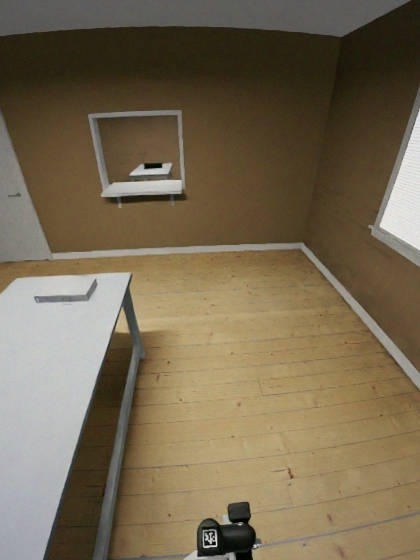

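Call:
execute_actions(
  actions=[
    {"r1":{"base":{"translate_m":1.6},"pace":"max"},"r2":{"base":{"strafe_m":0.88},"pace":"fast"}},
  ],
  cameras=[],
)

Call:
execute_actions(
  actions=[
    {"r1":{"base":{"rotate_rad":0.45},"joints":{"wrist_roll_rad":0.45},"pace":"fast"}},
  ],
  cameras=["r1_head_camera"],
)

Scene clock: 230.13 s.
r1.base_odometry: x=+1.476 y=-1.048 heading=+1.105 (m, m, rad; r1's odometry frame)
r1.turned_by_wheels: +0.000 (rad since the last result)
r1.turned_by_imu: +0.003 (rad since the last result)
r1.base_tilt: forward=+0.0 right=-0.4 (deg)
r1.lidar_m: 1.28 1.34 2.13 0.84 0.47 0.59 1.53 2.33 1.61 1.54 1.60 1.60
r1.base_status: done
r1.joint_positions: lift_m=+0.550 arm_m=+0.005 wrist_yaw_rad=+0.000 wrist_pitch_rad=+1.550 wrist_roll_rad=+0.000 gripper_m=+0.016
r1.joint_status: not commanded
r1.motor_effort: lift_m=+23(23) arm_m=-9(9) wrist_yaw_rad=-3(2) wrist_pitch_rad=-2(0) wrist_roll_rad=-2(2) gripper_m=-28(29) wheel_0=+0(7) wheel_1=+0(6) wheel_2=+0(12) (%)
r1.hand_pose: x=+0.1816 y=-0.0874 z=+0.4396 quat_wxyz=(+0.714, +0.000, +0.700, +0.000) (m; r1's base frame)
r1.wrist_depth_mm: 621 640 640 647 654 661 676 / 627 640 640 647 661 668 668 / 640 640 647 193 661 668 676 / 640 647 449 195 676 676 683 / 647 445 196 196 676 683 691 / 647 175 196 199 190 699 691 / 647 445 452 - 683 699 707
r2.base_odometry: x=+1.377 y=+1.170 heading=-0.520 (m, m, rad; r2's odometry frame)
r2.turned_by_wheels: +0.000 (rad since the last result)
r2.turned_by_imu: +0.002 (rad since the last result)
r2.base_tilt: forward=+0.1 right=-0.2 (deg)
r2.lidar_m: 0.36 0.41 0.55 2.18 2.31 3.18 1.09 1.16 2.61 2.18 0.55 0.41
r2.base_status: done
r2.joint_positions: lift_m=+1.120 arm_m=+0.003 wrist_yaw_rad=+0.000 wrist_pitch_rad=+1.550 wrist_roll_rad=+0.000 gripper_m=+0.110
r2.joint_status: not commanded
r2.motor_effort: lift_m=+21(22) arm_m=-7(7) wrist_yaw_rad=+0(0) wrist_pitch_rad=+0(1) wrist_roll_rad=-4(3) gripper_m=-1(1) wheel_0=-2(12) wheel_1=+1(10) wheel_2=+0(1) (%)
r2.hand_pose: x=+0.1798 y=-0.0874 z=+1.0096 quat_wxyz=(+0.714, +0.000, +0.700, +0.000) (m; r2's base frame)
r2.wrist_depth_mm: 329 329 332 336 340 347 353 / 1098 1118 1118 1138 1160 1160 1182 / 1205 1205 1205 1229 1205 1205 1205 / 1205 1205 1205 1205 1205 1205 1205 / 1205 1205 1025 991 1182 1205 1229 / 1205 1182 215 991 1182 1205 1205 / 1205 1182 1182 108 1229 1205 1205
pictures: none
No camera images: the call's "cameras" was empty. Leave "cameras" out to get every camera's image.

Scene clock: 231.20 s.
r1.base_odometry: x=+1.476 y=-1.048 heading=+1.555 (m, m, rad; r1's odometry frame)
r1.turned_by_wheels: +0.450 (rad since the last result)
r1.turned_by_imu: +0.456 (rad since the last result)
r1.base_tilt: forward=+0.0 right=-0.4 (deg)
r1.lidar_m: 1.33 1.98 1.19 0.46 0.56 1.24 2.51 1.70 1.54 1.59 1.63 1.31
r1.base_status: done
r1.joint_positions: lift_m=+0.550 arm_m=+0.005 wrist_yaw_rad=+0.000 wrist_pitch_rad=+1.550 wrist_roll_rad=+0.450 gripper_m=+0.016
r1.joint_status: all done
r1.motor_effort: lift_m=+22(23) arm_m=-9(9) wrist_yaw_rad=-3(3) wrist_pitch_rad=-1(1) wrist_roll_rad=+2(2) gripper_m=-27(30) wheel_0=+0(6) wheel_1=+2(7) wheel_2=+1(7) (%)
r1.hand_pose: x=+0.1816 y=-0.0874 z=+0.4396 quat_wxyz=(+0.697, +0.159, +0.682, -0.156) (m; r1's base frame)
r1.wrist_depth_mm: 621 627 634 647 654 668 676 / 634 634 647 654 661 661 676 / 627 647 640 193 668 668 668 / 634 647 647 195 676 676 683 / 647 654 196 196 676 691 683 / 654 175 195 198 188 676 691 / 654 455 449 - 466 699 699
r2.base_odometry: x=+1.377 y=+1.170 heading=-0.520 (m, m, rad; r2's odometry frame)
r2.turned_by_wheels: +0.000 (rad since the last result)
r2.turned_by_imu: +0.000 (rad since the last result)
r2.base_tilt: forward=+0.2 right=-0.2 (deg)
r2.lidar_m: 0.36 0.40 0.55 2.19 2.31 3.17 1.08 1.17 2.64 2.21 0.55 0.41
r2.base_status: not commanded
r2.joint_positions: lift_m=+1.120 arm_m=+0.003 wrist_yaw_rad=+0.000 wrist_pitch_rad=+1.550 wrist_roll_rad=+0.000 gripper_m=+0.110
r2.joint_status: not commanded
r2.motor_effort: lift_m=+21(21) arm_m=-8(8) wrist_yaw_rad=+0(0) wrist_pitch_rad=+0(1) wrist_roll_rad=-3(3) gripper_m=-2(1) wheel_0=-2(2) wheel_1=+1(1) wheel_2=+0(0) (%)
r2.hand_pose: x=+0.1798 y=-0.0874 z=+1.0096 quat_wxyz=(+0.714, +0.000, +0.700, +0.000) (m; r2's base frame)
r2.wrist_depth_mm: 327 329 332 336 342 345 353 / 1098 1118 1138 1138 1138 1138 1182 / 1229 1229 1229 1229 1205 1205 1229 / 1205 1205 1205 1229 1229 1229 1229 / 1205 1205 1025 1008 1205 1229 1229 / 1205 1205 215 991 1205 1205 1205 / 1205 1205 1205 108 1205 1205 1205
pictures: r1_head_camera
Images, in order (width x height): r1_head_camera 420x560.

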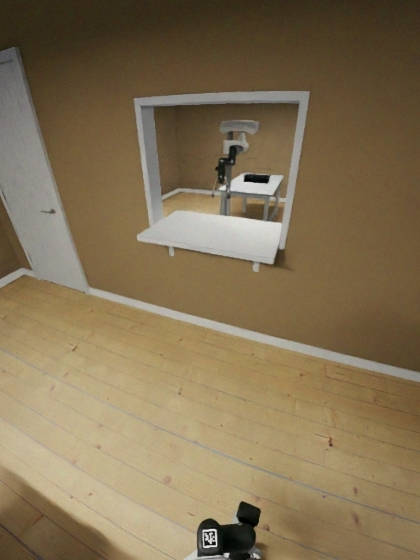

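Call:
execute_actions(
  actions=[
    {"r1":{"base":{"translate_m":1.03},"joints":{"lift_m":1.085},"pace":"max"}},
  ],
  cameras=[],
)

Call:
execute_actions(
  actions=[
    {"r1":{"joints":{"arm_m":0.53}}},
  ],
  cameras=["r1_head_camera","r1_wrist_camera","r2_head_camera"],
)

Scene clock: 234.97 s.
r1.base_odometry: x=+1.493 y=-0.018 heading=+1.555 (m, m, rad; r1's odometry frame)
r1.turned_by_wheels: +0.000 (rad since the last result)
r1.turned_by_imu: +0.002 (rad since the last result)
r1.base_tilt: forward=+0.0 right=-0.4 (deg)
r1.lidar_m: 0.37 0.48 1.68 2.79 1.22 1.12 3.22 2.15 2.00 0.94 0.39 0.25
r1.base_status: done
r1.joint_positions: lift_m=+1.085 arm_m=+0.005 wrist_yaw_rad=+0.000 wrist_pitch_rad=+1.550 wrist_roll_rad=+0.450 gripper_m=+0.016
r1.joint_status: all done
r1.motor_effort: lift_m=+25(30) arm_m=-9(9) wrist_yaw_rad=-1(1) wrist_pitch_rad=+0(3) wrist_roll_rad=+0(1) gripper_m=-30(29) wheel_0=-1(7) wheel_1=-1(5) wheel_2=+1(12) (%)
r1.hand_pose: x=+0.1815 y=-0.0874 z=+0.9744 quat_wxyz=(+0.696, +0.159, +0.682, -0.156) (m; r1's base frame)
r1.wrist_depth_mm: 287 294 290 293 291 301 306 / 1138 1138 1160 1160 1182 1205 1229 / 1138 1160 1160 194 1160 1182 1229 / 1138 1160 1182 195 1205 1205 1205 / 1138 1182 195 196 1182 1229 1229 / 1160 174 196 198 190 1229 1229 / 1160 1182 1205 - 1205 1229 1255
r2.base_odometry: x=+1.377 y=+1.170 heading=-0.520 (m, m, rad; r2's odometry frame)
r2.turned_by_wheels: +0.000 (rad since the last result)
r2.turned_by_imu: +0.001 (rad since the last result)
r2.base_tilt: forward=+0.2 right=-0.2 (deg)
r2.lidar_m: 0.38 0.39 0.54 2.19 2.30 3.18 1.10 1.16 2.62 2.20 0.55 0.40
r2.base_status: not commanded
r2.joint_positions: lift_m=+1.120 arm_m=+0.003 wrist_yaw_rad=+0.000 wrist_pitch_rad=+1.550 wrist_roll_rad=+0.000 gripper_m=+0.110
r2.joint_status: not commanded
r2.motor_effort: lift_m=+21(21) arm_m=-8(8) wrist_yaw_rad=+0(0) wrist_pitch_rad=+0(0) wrist_roll_rad=-3(3) gripper_m=-2(0) wheel_0=-2(2) wheel_1=+1(1) wheel_2=+0(0) (%)
r2.hand_pose: x=+0.1798 y=-0.0874 z=+1.0096 quat_wxyz=(+0.714, +0.000, +0.700, +0.000) (m; r2's base frame)
r2.wrist_depth_mm: 327 330 332 336 342 345 353 / 1098 1098 1118 1160 1138 1160 1182 / 1205 1229 1205 1229 1229 1229 1205 / 1205 1205 1229 1205 1229 1205 1205 / 1205 1205 1008 1008 1205 1205 1205 / 1205 1205 201 991 1205 1205 1205 / 1205 1182 1182 108 1205 1205 1205
pictures: none
No camera images: the call's "cameras" was empty. Leave "cameras" out to get every camera's image.

Scene clock: 237.57 s.
r1.base_odometry: x=+1.493 y=-0.018 heading=+1.555 (m, m, rad; r1's odometry frame)
r1.turned_by_wheels: +0.000 (rad since the last result)
r1.turned_by_imu: +0.000 (rad since the last result)
r1.base_tilt: forward=+0.0 right=-0.3 (deg)
r1.lidar_m: 0.36 0.47 1.66 2.77 1.19 1.13 3.21 2.14 2.00 0.94 0.41 0.35
r1.base_status: not commanded
r1.joint_positions: lift_m=+1.085 arm_m=+0.528 wrist_yaw_rad=+0.000 wrist_pitch_rad=+1.550 wrist_roll_rad=+0.450 gripper_m=+0.016
r1.joint_status: all done
r1.motor_effort: lift_m=+25(25) arm_m=+9(10) wrist_yaw_rad=-3(1) wrist_pitch_rad=+0(4) wrist_roll_rad=-1(1) gripper_m=-29(28) wheel_0=-1(1) wheel_1=-1(2) wheel_2=+0(1) (%)
r1.hand_pose: x=+0.7054 y=-0.0874 z=+0.9744 quat_wxyz=(+0.697, +0.159, +0.682, -0.156) (m; r1's base frame)
r1.wrist_depth_mm: 267 268 273 274 278 282 286 / 268 271 274 277 282 283 286 / 271 272 276 193 283 287 287 / 272 274 277 195 283 290 290 / 274 278 196 196 286 290 294 / 277 174 197 198 191 293 297 / 278 281 285 - 291 294 297
r2.base_odometry: x=+1.377 y=+1.170 heading=-0.520 (m, m, rad; r2's odometry frame)
r2.turned_by_wheels: +0.000 (rad since the last result)
r2.turned_by_imu: +0.001 (rad since the last result)
r2.base_tilt: forward=+0.1 right=-0.2 (deg)
r2.lidar_m: 0.37 0.42 0.55 2.18 2.29 3.18 1.08 1.16 2.63 2.21 0.54 0.38
r2.base_status: not commanded
r2.joint_positions: lift_m=+1.120 arm_m=+0.003 wrist_yaw_rad=+0.000 wrist_pitch_rad=+1.550 wrist_roll_rad=+0.000 gripper_m=+0.110
r2.joint_status: not commanded
r2.motor_effort: lift_m=+21(21) arm_m=-7(8) wrist_yaw_rad=+0(0) wrist_pitch_rad=-1(1) wrist_roll_rad=-2(2) gripper_m=+0(1) wheel_0=-2(2) wheel_1=+1(1) wheel_2=+0(0) (%)
r2.hand_pose: x=+0.1798 y=-0.0874 z=+1.0096 quat_wxyz=(+0.714, +0.000, +0.700, +0.000) (m; r2's base frame)
r2.wrist_depth_mm: 329 329 332 334 340 345 353 / 1078 1098 1118 1138 1160 1138 1182 / 1205 1229 1205 1229 1205 1229 1229 / 1205 1205 1205 1205 1229 1229 1205 / 1205 1205 1025 991 1229 1205 1229 / 1205 1205 201 991 1182 1205 1205 / 1205 1205 1205 108 1182 1205 1205
pictures: r1_head_camera, r1_wrist_camera, r2_head_camera
camera_calibration (this result's frames):
r1_wrist_camera: T_world_to_cam=[[-0.432579, -0.90127, 0.0242528, 0.194769], [-0.901095, 0.433079, 0.0216804, 0.698304], [-0.0300433, -0.0124756, -0.999471, 1.22237], [0, 0, 0, 1]] pos_world=[0.750215, -0.111632, 1.20186]
Images, in order (width x height): r1_head_camera 420x560, r1_wrist_camera 616x392, r2_head_camera 420x560.

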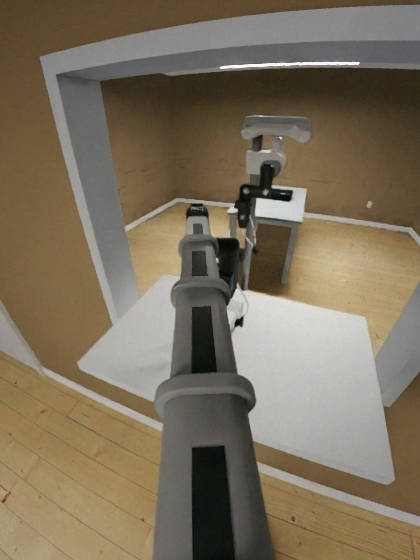

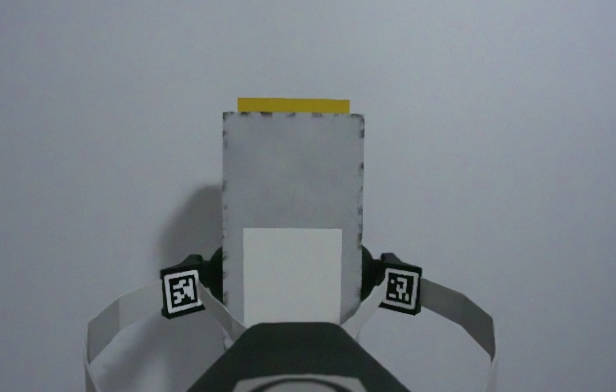

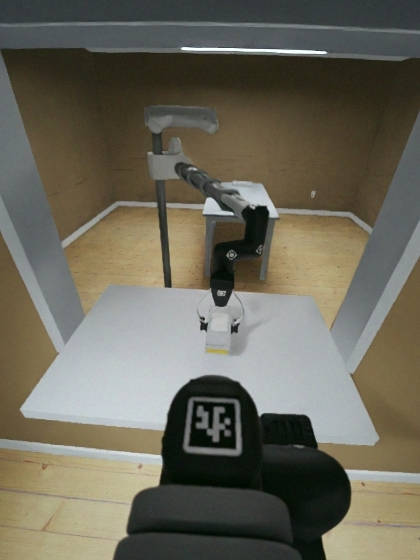

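Call:
execute_actions(
  actions=[
    {"r1":{"joints":{"lift_m":1.054}},"r2":{"base":{"strafe_m":0.073}}},
  ],
  cameras=[],
)

Call:
execute_actions(
  actions=[
    {"r1":{"joints":{"gripper_m":0.095}}},
  ],
  cameras=["r1_wrist_camera"],
)

Call:
execute_actions(
  actions=[
    {"r1":{"joints":{"lift_m":1.12},"pace":"fast"}},
  ],
  cameras=[],
)

Call:
execute_actions(
  actions=[
    {"r1":{"base":{"translate_m":-0.3},"joints":{"arm_m":0.003},"pace":"fast"},"r2":{"joints":{"arm_m":0.2},"pace":"slow"}},
  ],
  cameras=["r2_head_camera"],
)

Call:
execute_actions(
  actions=[
    {"r2":{"joints":{"arm_m":0.49},"pace":"fast"}},
  ],
  cameras=["r2_wrist_camera"],
)

Scene clock: 239.20 s.
r1.base_odometry: x=+1.493 y=-0.018 heading=+1.555 (m, m, rad; r1's odometry frame)
r1.turned_by_wheels: +0.000 (rad since the last result)
r1.turned_by_imu: +0.000 (rad since the last result)
r1.base_tilt: forward=+0.0 right=-0.3 (deg)
r1.lidar_m: 0.34 0.47 1.66 2.79 1.22 1.11 3.21 2.13 2.01 0.94 0.38 0.35
r1.base_status: not commanded
r1.joint_positions: lift_m=+1.054 arm_m=+0.528 wrist_yaw_rad=+0.000 wrist_pitch_rad=+1.550 wrist_roll_rad=+0.450 gripper_m=+0.016
r1.joint_status: all done
r1.motor_effort: lift_m=+21(25) arm_m=+9(9) wrist_yaw_rad=-3(3) wrist_pitch_rad=+0(0) wrist_roll_rad=-2(0) gripper_m=-27(28) wheel_0=-1(1) wheel_1=-1(1) wheel_2=+1(0) (%)
r1.hand_pose: x=+0.7054 y=-0.0874 z=+0.9437 quat_wxyz=(+0.697, +0.159, +0.682, -0.156) (m; r1's base frame)
r1.wrist_depth_mm: 237 240 243 245 249 251 255 / 239 241 244 247 250 253 255 / 240 243 246 193 251 255 257 / 243 246 247 195 254 258 259 / 244 246 196 196 255 259 260 / 247 175 196 198 190 262 263 / 248 251 252 - 262 263 266
r2.base_odometry: x=+1.413 y=+1.234 heading=-0.521 (m, m, rad; r2's odometry frame)
r2.turned_by_wheels: +0.000 (rad since the last result)
r2.turned_by_imu: +0.000 (rad since the last result)
r2.base_tilt: forward=+0.1 right=-0.2 (deg)
r2.lidar_m: 0.38 0.40 0.58 2.11 2.23 3.07 1.11 1.17 2.71 2.21 0.56 0.40
r2.base_status: done
r2.joint_positions: lift_m=+1.120 arm_m=+0.003 wrist_yaw_rad=+0.000 wrist_pitch_rad=+1.550 wrist_roll_rad=+0.000 gripper_m=+0.110
r2.joint_status: not commanded
r2.motor_effort: lift_m=+21(21) arm_m=-8(8) wrist_yaw_rad=+1(1) wrist_pitch_rad=-1(1) wrist_roll_rad=-2(2) gripper_m=-1(0) wheel_0=-3(11) wheel_1=+0(9) wheel_2=+0(3) (%)
r2.hand_pose: x=+0.1798 y=-0.0874 z=+1.0096 quat_wxyz=(+0.714, +0.000, +0.700, +0.000) (m; r2's base frame)
r2.wrist_depth_mm: 330 330 334 338 343 349 355 / 1098 1118 1138 1138 1138 1160 1182 / 1205 1205 1205 1229 1229 1229 1229 / 1205 1205 1205 1205 1205 1229 1229 / 1182 1205 1008 1008 1229 1205 1205 / 1205 1205 201 991 1205 1205 1205 / 1205 1205 1205 108 1205 1205 1205
pictures: none
No camera images: the call's "cameras" was empty. Leave "cameras" out to get every camera's image.

Scene clock: 240.80 s.
r1.base_odometry: x=+1.493 y=-0.018 heading=+1.555 (m, m, rad; r1's odometry frame)
r1.turned_by_wheels: +0.000 (rad since the last result)
r1.turned_by_imu: +0.000 (rad since the last result)
r1.base_tilt: forward=-0.1 right=-0.4 (deg)
r1.lidar_m: 0.36 0.48 1.69 2.80 1.20 1.12 3.23 2.13 2.01 0.92 0.39 0.36
r1.base_status: not commanded
r1.joint_positions: lift_m=+1.054 arm_m=+0.528 wrist_yaw_rad=+0.000 wrist_pitch_rad=+1.550 wrist_roll_rad=+0.450 gripper_m=+0.095
r1.joint_status: all done
r1.motor_effort: lift_m=+21(21) arm_m=+9(9) wrist_yaw_rad=-1(4) wrist_pitch_rad=-2(1) wrist_roll_rad=+1(1) gripper_m=-2(29) wheel_0=-1(1) wheel_1=-1(1) wheel_2=+1(1) (%)
r1.hand_pose: x=+0.7052 y=-0.0874 z=+0.9437 quat_wxyz=(+0.696, +0.159, +0.682, -0.156) (m; r1's base frame)
r1.wrist_depth_mm: 240 243 245 248 251 255 256 / 241 244 247 249 252 255 258 / 243 246 248 212 254 258 259 / 245 247 247 213 257 258 262 / 247 249 213 214 257 260 265 / 249 250 214 216 257 264 267 / 250 253 254 - 262 265 267
r2.base_odometry: x=+1.413 y=+1.234 heading=-0.521 (m, m, rad; r2's odometry frame)
r2.turned_by_wheels: +0.000 (rad since the last result)
r2.turned_by_imu: +0.000 (rad since the last result)
r2.base_tilt: forward=+0.1 right=-0.2 (deg)
r2.lidar_m: 0.36 0.41 0.55 2.12 2.24 3.08 1.09 1.19 2.71 2.23 0.56 0.40
r2.base_status: not commanded
r2.joint_positions: lift_m=+1.120 arm_m=+0.003 wrist_yaw_rad=+0.000 wrist_pitch_rad=+1.550 wrist_roll_rad=+0.000 gripper_m=+0.110
r2.joint_status: not commanded
r2.motor_effort: lift_m=+21(21) arm_m=-8(8) wrist_yaw_rad=+0(0) wrist_pitch_rad=-1(0) wrist_roll_rad=-3(4) gripper_m=-2(1) wheel_0=-4(3) wheel_1=+0(0) wheel_2=+0(0) (%)
r2.hand_pose: x=+0.1798 y=-0.0874 z=+1.0096 quat_wxyz=(+0.714, +0.000, +0.700, +0.000) (m; r2's base frame)
r2.wrist_depth_mm: 330 332 334 338 342 347 357 / 1098 1118 1138 1138 1138 1138 1182 / 1229 1229 1229 1229 1205 1229 1229 / 1205 1229 1205 1229 1229 1205 1229 / 1205 1205 1025 1008 1205 1229 1205 / 1205 1205 201 991 1205 1229 1205 / 1205 1182 1182 108 1205 1205 1205
pictures: r1_wrist_camera
camera_calibration (this result's frames):
r1_wrist_camera: T_world_to_cam=[[-0.432775, -0.901167, 0.0245779, 0.195253], [-0.900976, 0.433293, 0.0223572, 0.698059], [-0.030797, -0.0124685, -0.999448, 1.19218], [0, 0, 0, 1]] pos_world=[0.750151, -0.111644, 1.17112]
Images, in order (width x height): r1_wrist_camera 616x392.

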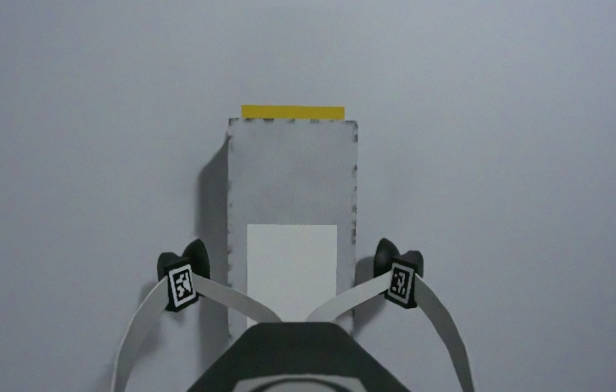

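Scene clock: 241.80 s.
r1.base_odometry: x=+1.493 y=-0.018 heading=+1.555 (m, m, rad; r1's odometry frame)
r1.turned_by_wheels: +0.000 (rad since the last result)
r1.turned_by_imu: +0.000 (rad since the last result)
r1.base_tilt: forward=-0.1 right=-0.4 (deg)
r1.lidar_m: 0.36 0.48 1.65 2.79 1.20 1.11 3.21 2.14 2.00 0.96 0.39 0.35
r1.base_status: not commanded
r1.joint_positions: lift_m=+1.120 arm_m=+0.528 wrist_yaw_rad=+0.000 wrist_pitch_rad=+1.550 wrist_roll_rad=+0.450 gripper_m=+0.095
r1.joint_status: all done
r1.motor_effort: lift_m=+22(23) arm_m=+9(9) wrist_yaw_rad=-2(3) wrist_pitch_rad=-2(1) wrist_roll_rad=+1(2) gripper_m=-2(2) wheel_0=-1(1) wheel_1=-1(1) wheel_2=+1(1) (%)
r1.hand_pose: x=+0.7052 y=-0.0874 z=+1.0096 quat_wxyz=(+0.696, +0.159, +0.682, -0.156) (m; r1's base frame)
r1.wrist_depth_mm: 301 306 309 312 317 320 322 / 303 307 314 314 317 322 325 / 306 310 314 279 322 325 327 / 309 312 314 278 324 327 329 / 310 314 281 281 322 329 334 / 312 315 281 281 327 332 334 / 315 319 324 - 330 334 338
r2.base_odometry: x=+1.413 y=+1.234 heading=-0.521 (m, m, rad; r2's odometry frame)
r2.turned_by_wheels: +0.000 (rad since the last result)
r2.turned_by_imu: +0.000 (rad since the last result)
r2.base_tilt: forward=+0.1 right=-0.2 (deg)
r2.lidar_m: 0.38 0.41 0.58 2.12 2.23 3.08 1.09 1.19 2.71 2.21 0.54 0.40
r2.base_status: not commanded
r2.joint_positions: lift_m=+1.120 arm_m=+0.003 wrist_yaw_rad=+0.000 wrist_pitch_rad=+1.550 wrist_roll_rad=+0.000 gripper_m=+0.110
r2.joint_status: not commanded
r2.motor_effort: lift_m=+21(21) arm_m=-7(8) wrist_yaw_rad=+0(0) wrist_pitch_rad=-1(0) wrist_roll_rad=-3(2) gripper_m=-1(1) wheel_0=-3(4) wheel_1=+0(0) wheel_2=+0(0) (%)
r2.hand_pose: x=+0.1798 y=-0.0874 z=+1.0096 quat_wxyz=(+0.714, +0.000, +0.700, +0.000) (m; r2's base frame)
r2.wrist_depth_mm: 330 332 334 338 343 347 357 / 1098 1118 1118 1138 1138 1160 1182 / 1205 1205 1229 1229 1229 1229 1229 / 1229 1229 1205 1229 1229 1229 1229 / 1205 1205 1008 1008 1205 1229 1205 / 1205 1205 200 1008 1205 1205 1229 / 1182 1182 1205 108 1205 1205 1205
pictures: none
No camera images: the call's "cameras" was empty. Leave "cameras" out to get every camera's image.

Scene clock: 245.07 s.
r1.base_odometry: x=+1.488 y=-0.318 heading=+1.555 (m, m, rad; r1's odometry frame)
r1.turned_by_wheels: +0.000 (rad since the last result)
r1.turned_by_imu: +0.000 (rad since the last result)
r1.base_tilt: forward=+0.0 right=-0.3 (deg)
r1.lidar_m: 0.63 0.82 2.41 2.91 0.91 0.86 3.03 2.00 1.88 1.35 0.93 0.63
r1.base_status: done
r1.joint_positions: lift_m=+1.120 arm_m=+0.005 wrist_yaw_rad=+0.000 wrist_pitch_rad=+1.550 wrist_roll_rad=+0.450 gripper_m=+0.095
r1.joint_status: all done
r1.motor_effort: lift_m=+22(22) arm_m=-9(8) wrist_yaw_rad=+0(2) wrist_pitch_rad=+0(2) wrist_roll_rad=-1(1) gripper_m=-1(1) wheel_0=+0(6) wheel_1=+1(0) wheel_2=+0(9) (%)
r1.hand_pose: x=+0.1814 y=-0.0874 z=+1.0096 quat_wxyz=(+0.696, +0.159, +0.682, -0.156) (m; r1's base frame)
r1.wrist_depth_mm: 1138 1160 1205 1205 1182 1229 1229 / 1182 1182 1160 1205 1229 1229 1281 / 1160 1182 1182 1205 1229 1229 1229 / 1182 1205 1205 1229 1255 1205 1255 / 1229 1205 991 1025 1229 1229 1281 / 1182 1205 1025 904 668 1255 1255 / 1229 1229 1229 - 1255 1255 1281
r2.base_odometry: x=+1.413 y=+1.234 heading=-0.521 (m, m, rad; r2's odometry frame)
r2.turned_by_wheels: +0.000 (rad since the last result)
r2.turned_by_imu: +0.001 (rad since the last result)
r2.base_tilt: forward=+0.1 right=-0.2 (deg)
r2.lidar_m: 0.38 0.40 0.56 2.12 2.22 3.09 1.09 1.19 2.70 2.17 0.54 0.39
r2.base_status: not commanded
r2.joint_positions: lift_m=+1.120 arm_m=+0.199 wrist_yaw_rad=+0.000 wrist_pitch_rad=+1.550 wrist_roll_rad=+0.000 gripper_m=+0.110
r2.joint_status: all done
r2.motor_effort: lift_m=+21(21) arm_m=+8(9) wrist_yaw_rad=+0(0) wrist_pitch_rad=-1(1) wrist_roll_rad=-1(4) gripper_m=-2(2) wheel_0=-3(4) wheel_1=+0(0) wheel_2=+0(0) (%)
r2.hand_pose: x=+0.3754 y=-0.0874 z=+1.0096 quat_wxyz=(+0.714, +0.000, +0.700, +0.000) (m; r2's base frame)
r2.wrist_depth_mm: 325 327 327 324 327 327 327 / 324 325 324 325 325 325 327 / 324 324 324 324 324 324 325 / 320 320 322 322 324 322 325 / 1205 1205 1205 1205 1205 1205 1205 / 1205 1205 201 991 1205 1205 1205 / 1182 1182 1182 108 1205 1182 1205
pictures: r2_head_camera
Images, in order (width x height): r2_head_camera 420x560.

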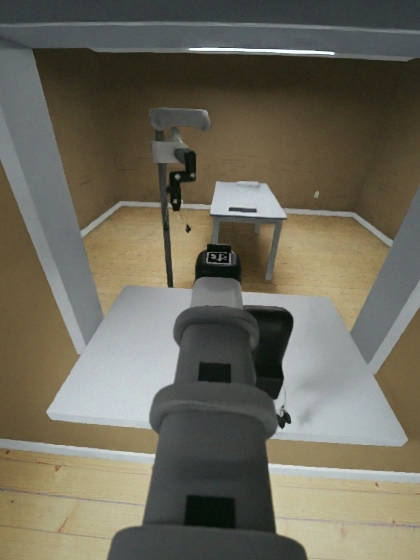

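Scene clock: 246.73 s.
r1.base_odometry: x=+1.488 y=-0.318 heading=+1.555 (m, m, rad; r1's odometry frame)
r1.turned_by_wheels: +0.000 (rad since the last result)
r1.turned_by_imu: +0.000 (rad since the last result)
r1.base_tilt: forward=+0.0 right=-0.3 (deg)
r1.lidar_m: 0.66 0.82 2.41 2.94 0.90 0.86 3.02 2.00 1.88 1.37 0.93 0.63
r1.base_status: not commanded
r1.joint_positions: lift_m=+1.120 arm_m=+0.005 wrist_yaw_rad=+0.000 wrist_pitch_rad=+1.550 wrist_roll_rad=+0.450 gripper_m=+0.095
r1.joint_status: not commanded
r1.motor_effort: lift_m=+22(22) arm_m=-9(9) wrist_yaw_rad=-1(1) wrist_pitch_rad=-1(1) wrist_roll_rad=-2(1) gripper_m=+0(0) wheel_0=+0(0) wheel_1=+1(1) wheel_2=+0(0) (%)
r1.hand_pose: x=+0.1814 y=-0.0874 z=+1.0096 quat_wxyz=(+0.696, +0.159, +0.682, -0.156) (m; r1's base frame)
r1.wrist_depth_mm: 1182 1160 1160 1205 1229 1255 1229 / 1182 1182 1182 1205 1229 1255 1255 / 1182 1182 1182 1229 1205 1229 1255 / 1182 1182 1229 1229 1255 1255 1255 / 1182 1229 1008 1025 1229 1281 1281 / 1182 1205 1008 904 676 1281 1281 / 1229 1205 1229 - 1255 1281 1255
r2.base_odometry: x=+1.413 y=+1.234 heading=-0.521 (m, m, rad; r2's odometry frame)
r2.turned_by_wheels: +0.000 (rad since the last result)
r2.turned_by_imu: +0.000 (rad since the last result)
r2.base_tilt: forward=+0.1 right=-0.2 (deg)
r2.lidar_m: 0.35 0.39 0.59 2.12 2.22 3.07 1.08 1.18 2.71 2.23 0.56 0.41
r2.base_status: not commanded
r2.joint_positions: lift_m=+1.120 arm_m=+0.489 wrist_yaw_rad=+0.000 wrist_pitch_rad=+1.550 wrist_roll_rad=+0.000 gripper_m=+0.110
r2.joint_status: all done
r2.motor_effort: lift_m=+21(21) arm_m=+7(8) wrist_yaw_rad=-1(0) wrist_pitch_rad=+0(1) wrist_roll_rad=-4(3) gripper_m=-1(1) wheel_0=-4(3) wheel_1=+0(0) wheel_2=+0(0) (%)
r2.hand_pose: x=+0.6656 y=-0.0874 z=+1.0096 quat_wxyz=(+0.714, +0.000, +0.700, +0.000) (m; r2's base frame)
r2.wrist_depth_mm: 325 325 325 327 325 327 327 / 322 322 324 324 325 325 325 / 322 324 322 282 322 324 324 / 320 322 322 282 322 322 322 / 319 320 320 281 320 320 322 / 317 317 201 279 319 320 320 / 317 315 317 108 317 319 319
pictures: r2_wrist_camera
camera_calibration (this result's frames):
r2_wrist_camera: T_world_to_cam=[[-0.0356577, -0.999295, 0.0117545, -0.0799136], [-0.9991, 0.0353754, -0.0234117, 0.754093], [0.0229794, -0.0125787, -0.999657, 1.2256], [0, 0, 0, 1]] pos_world=[0.722401, -0.0911171, 1.24378]
Images, in order (width x height): r2_wrist_camera 616x392.

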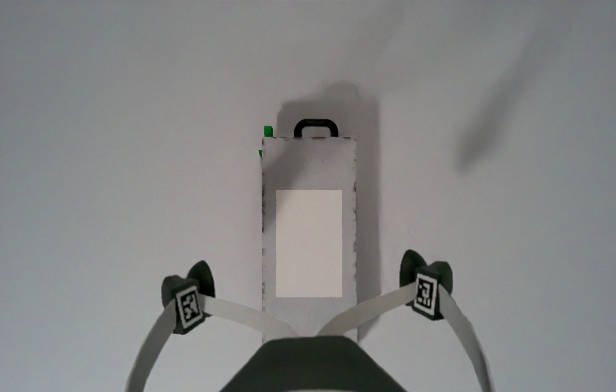

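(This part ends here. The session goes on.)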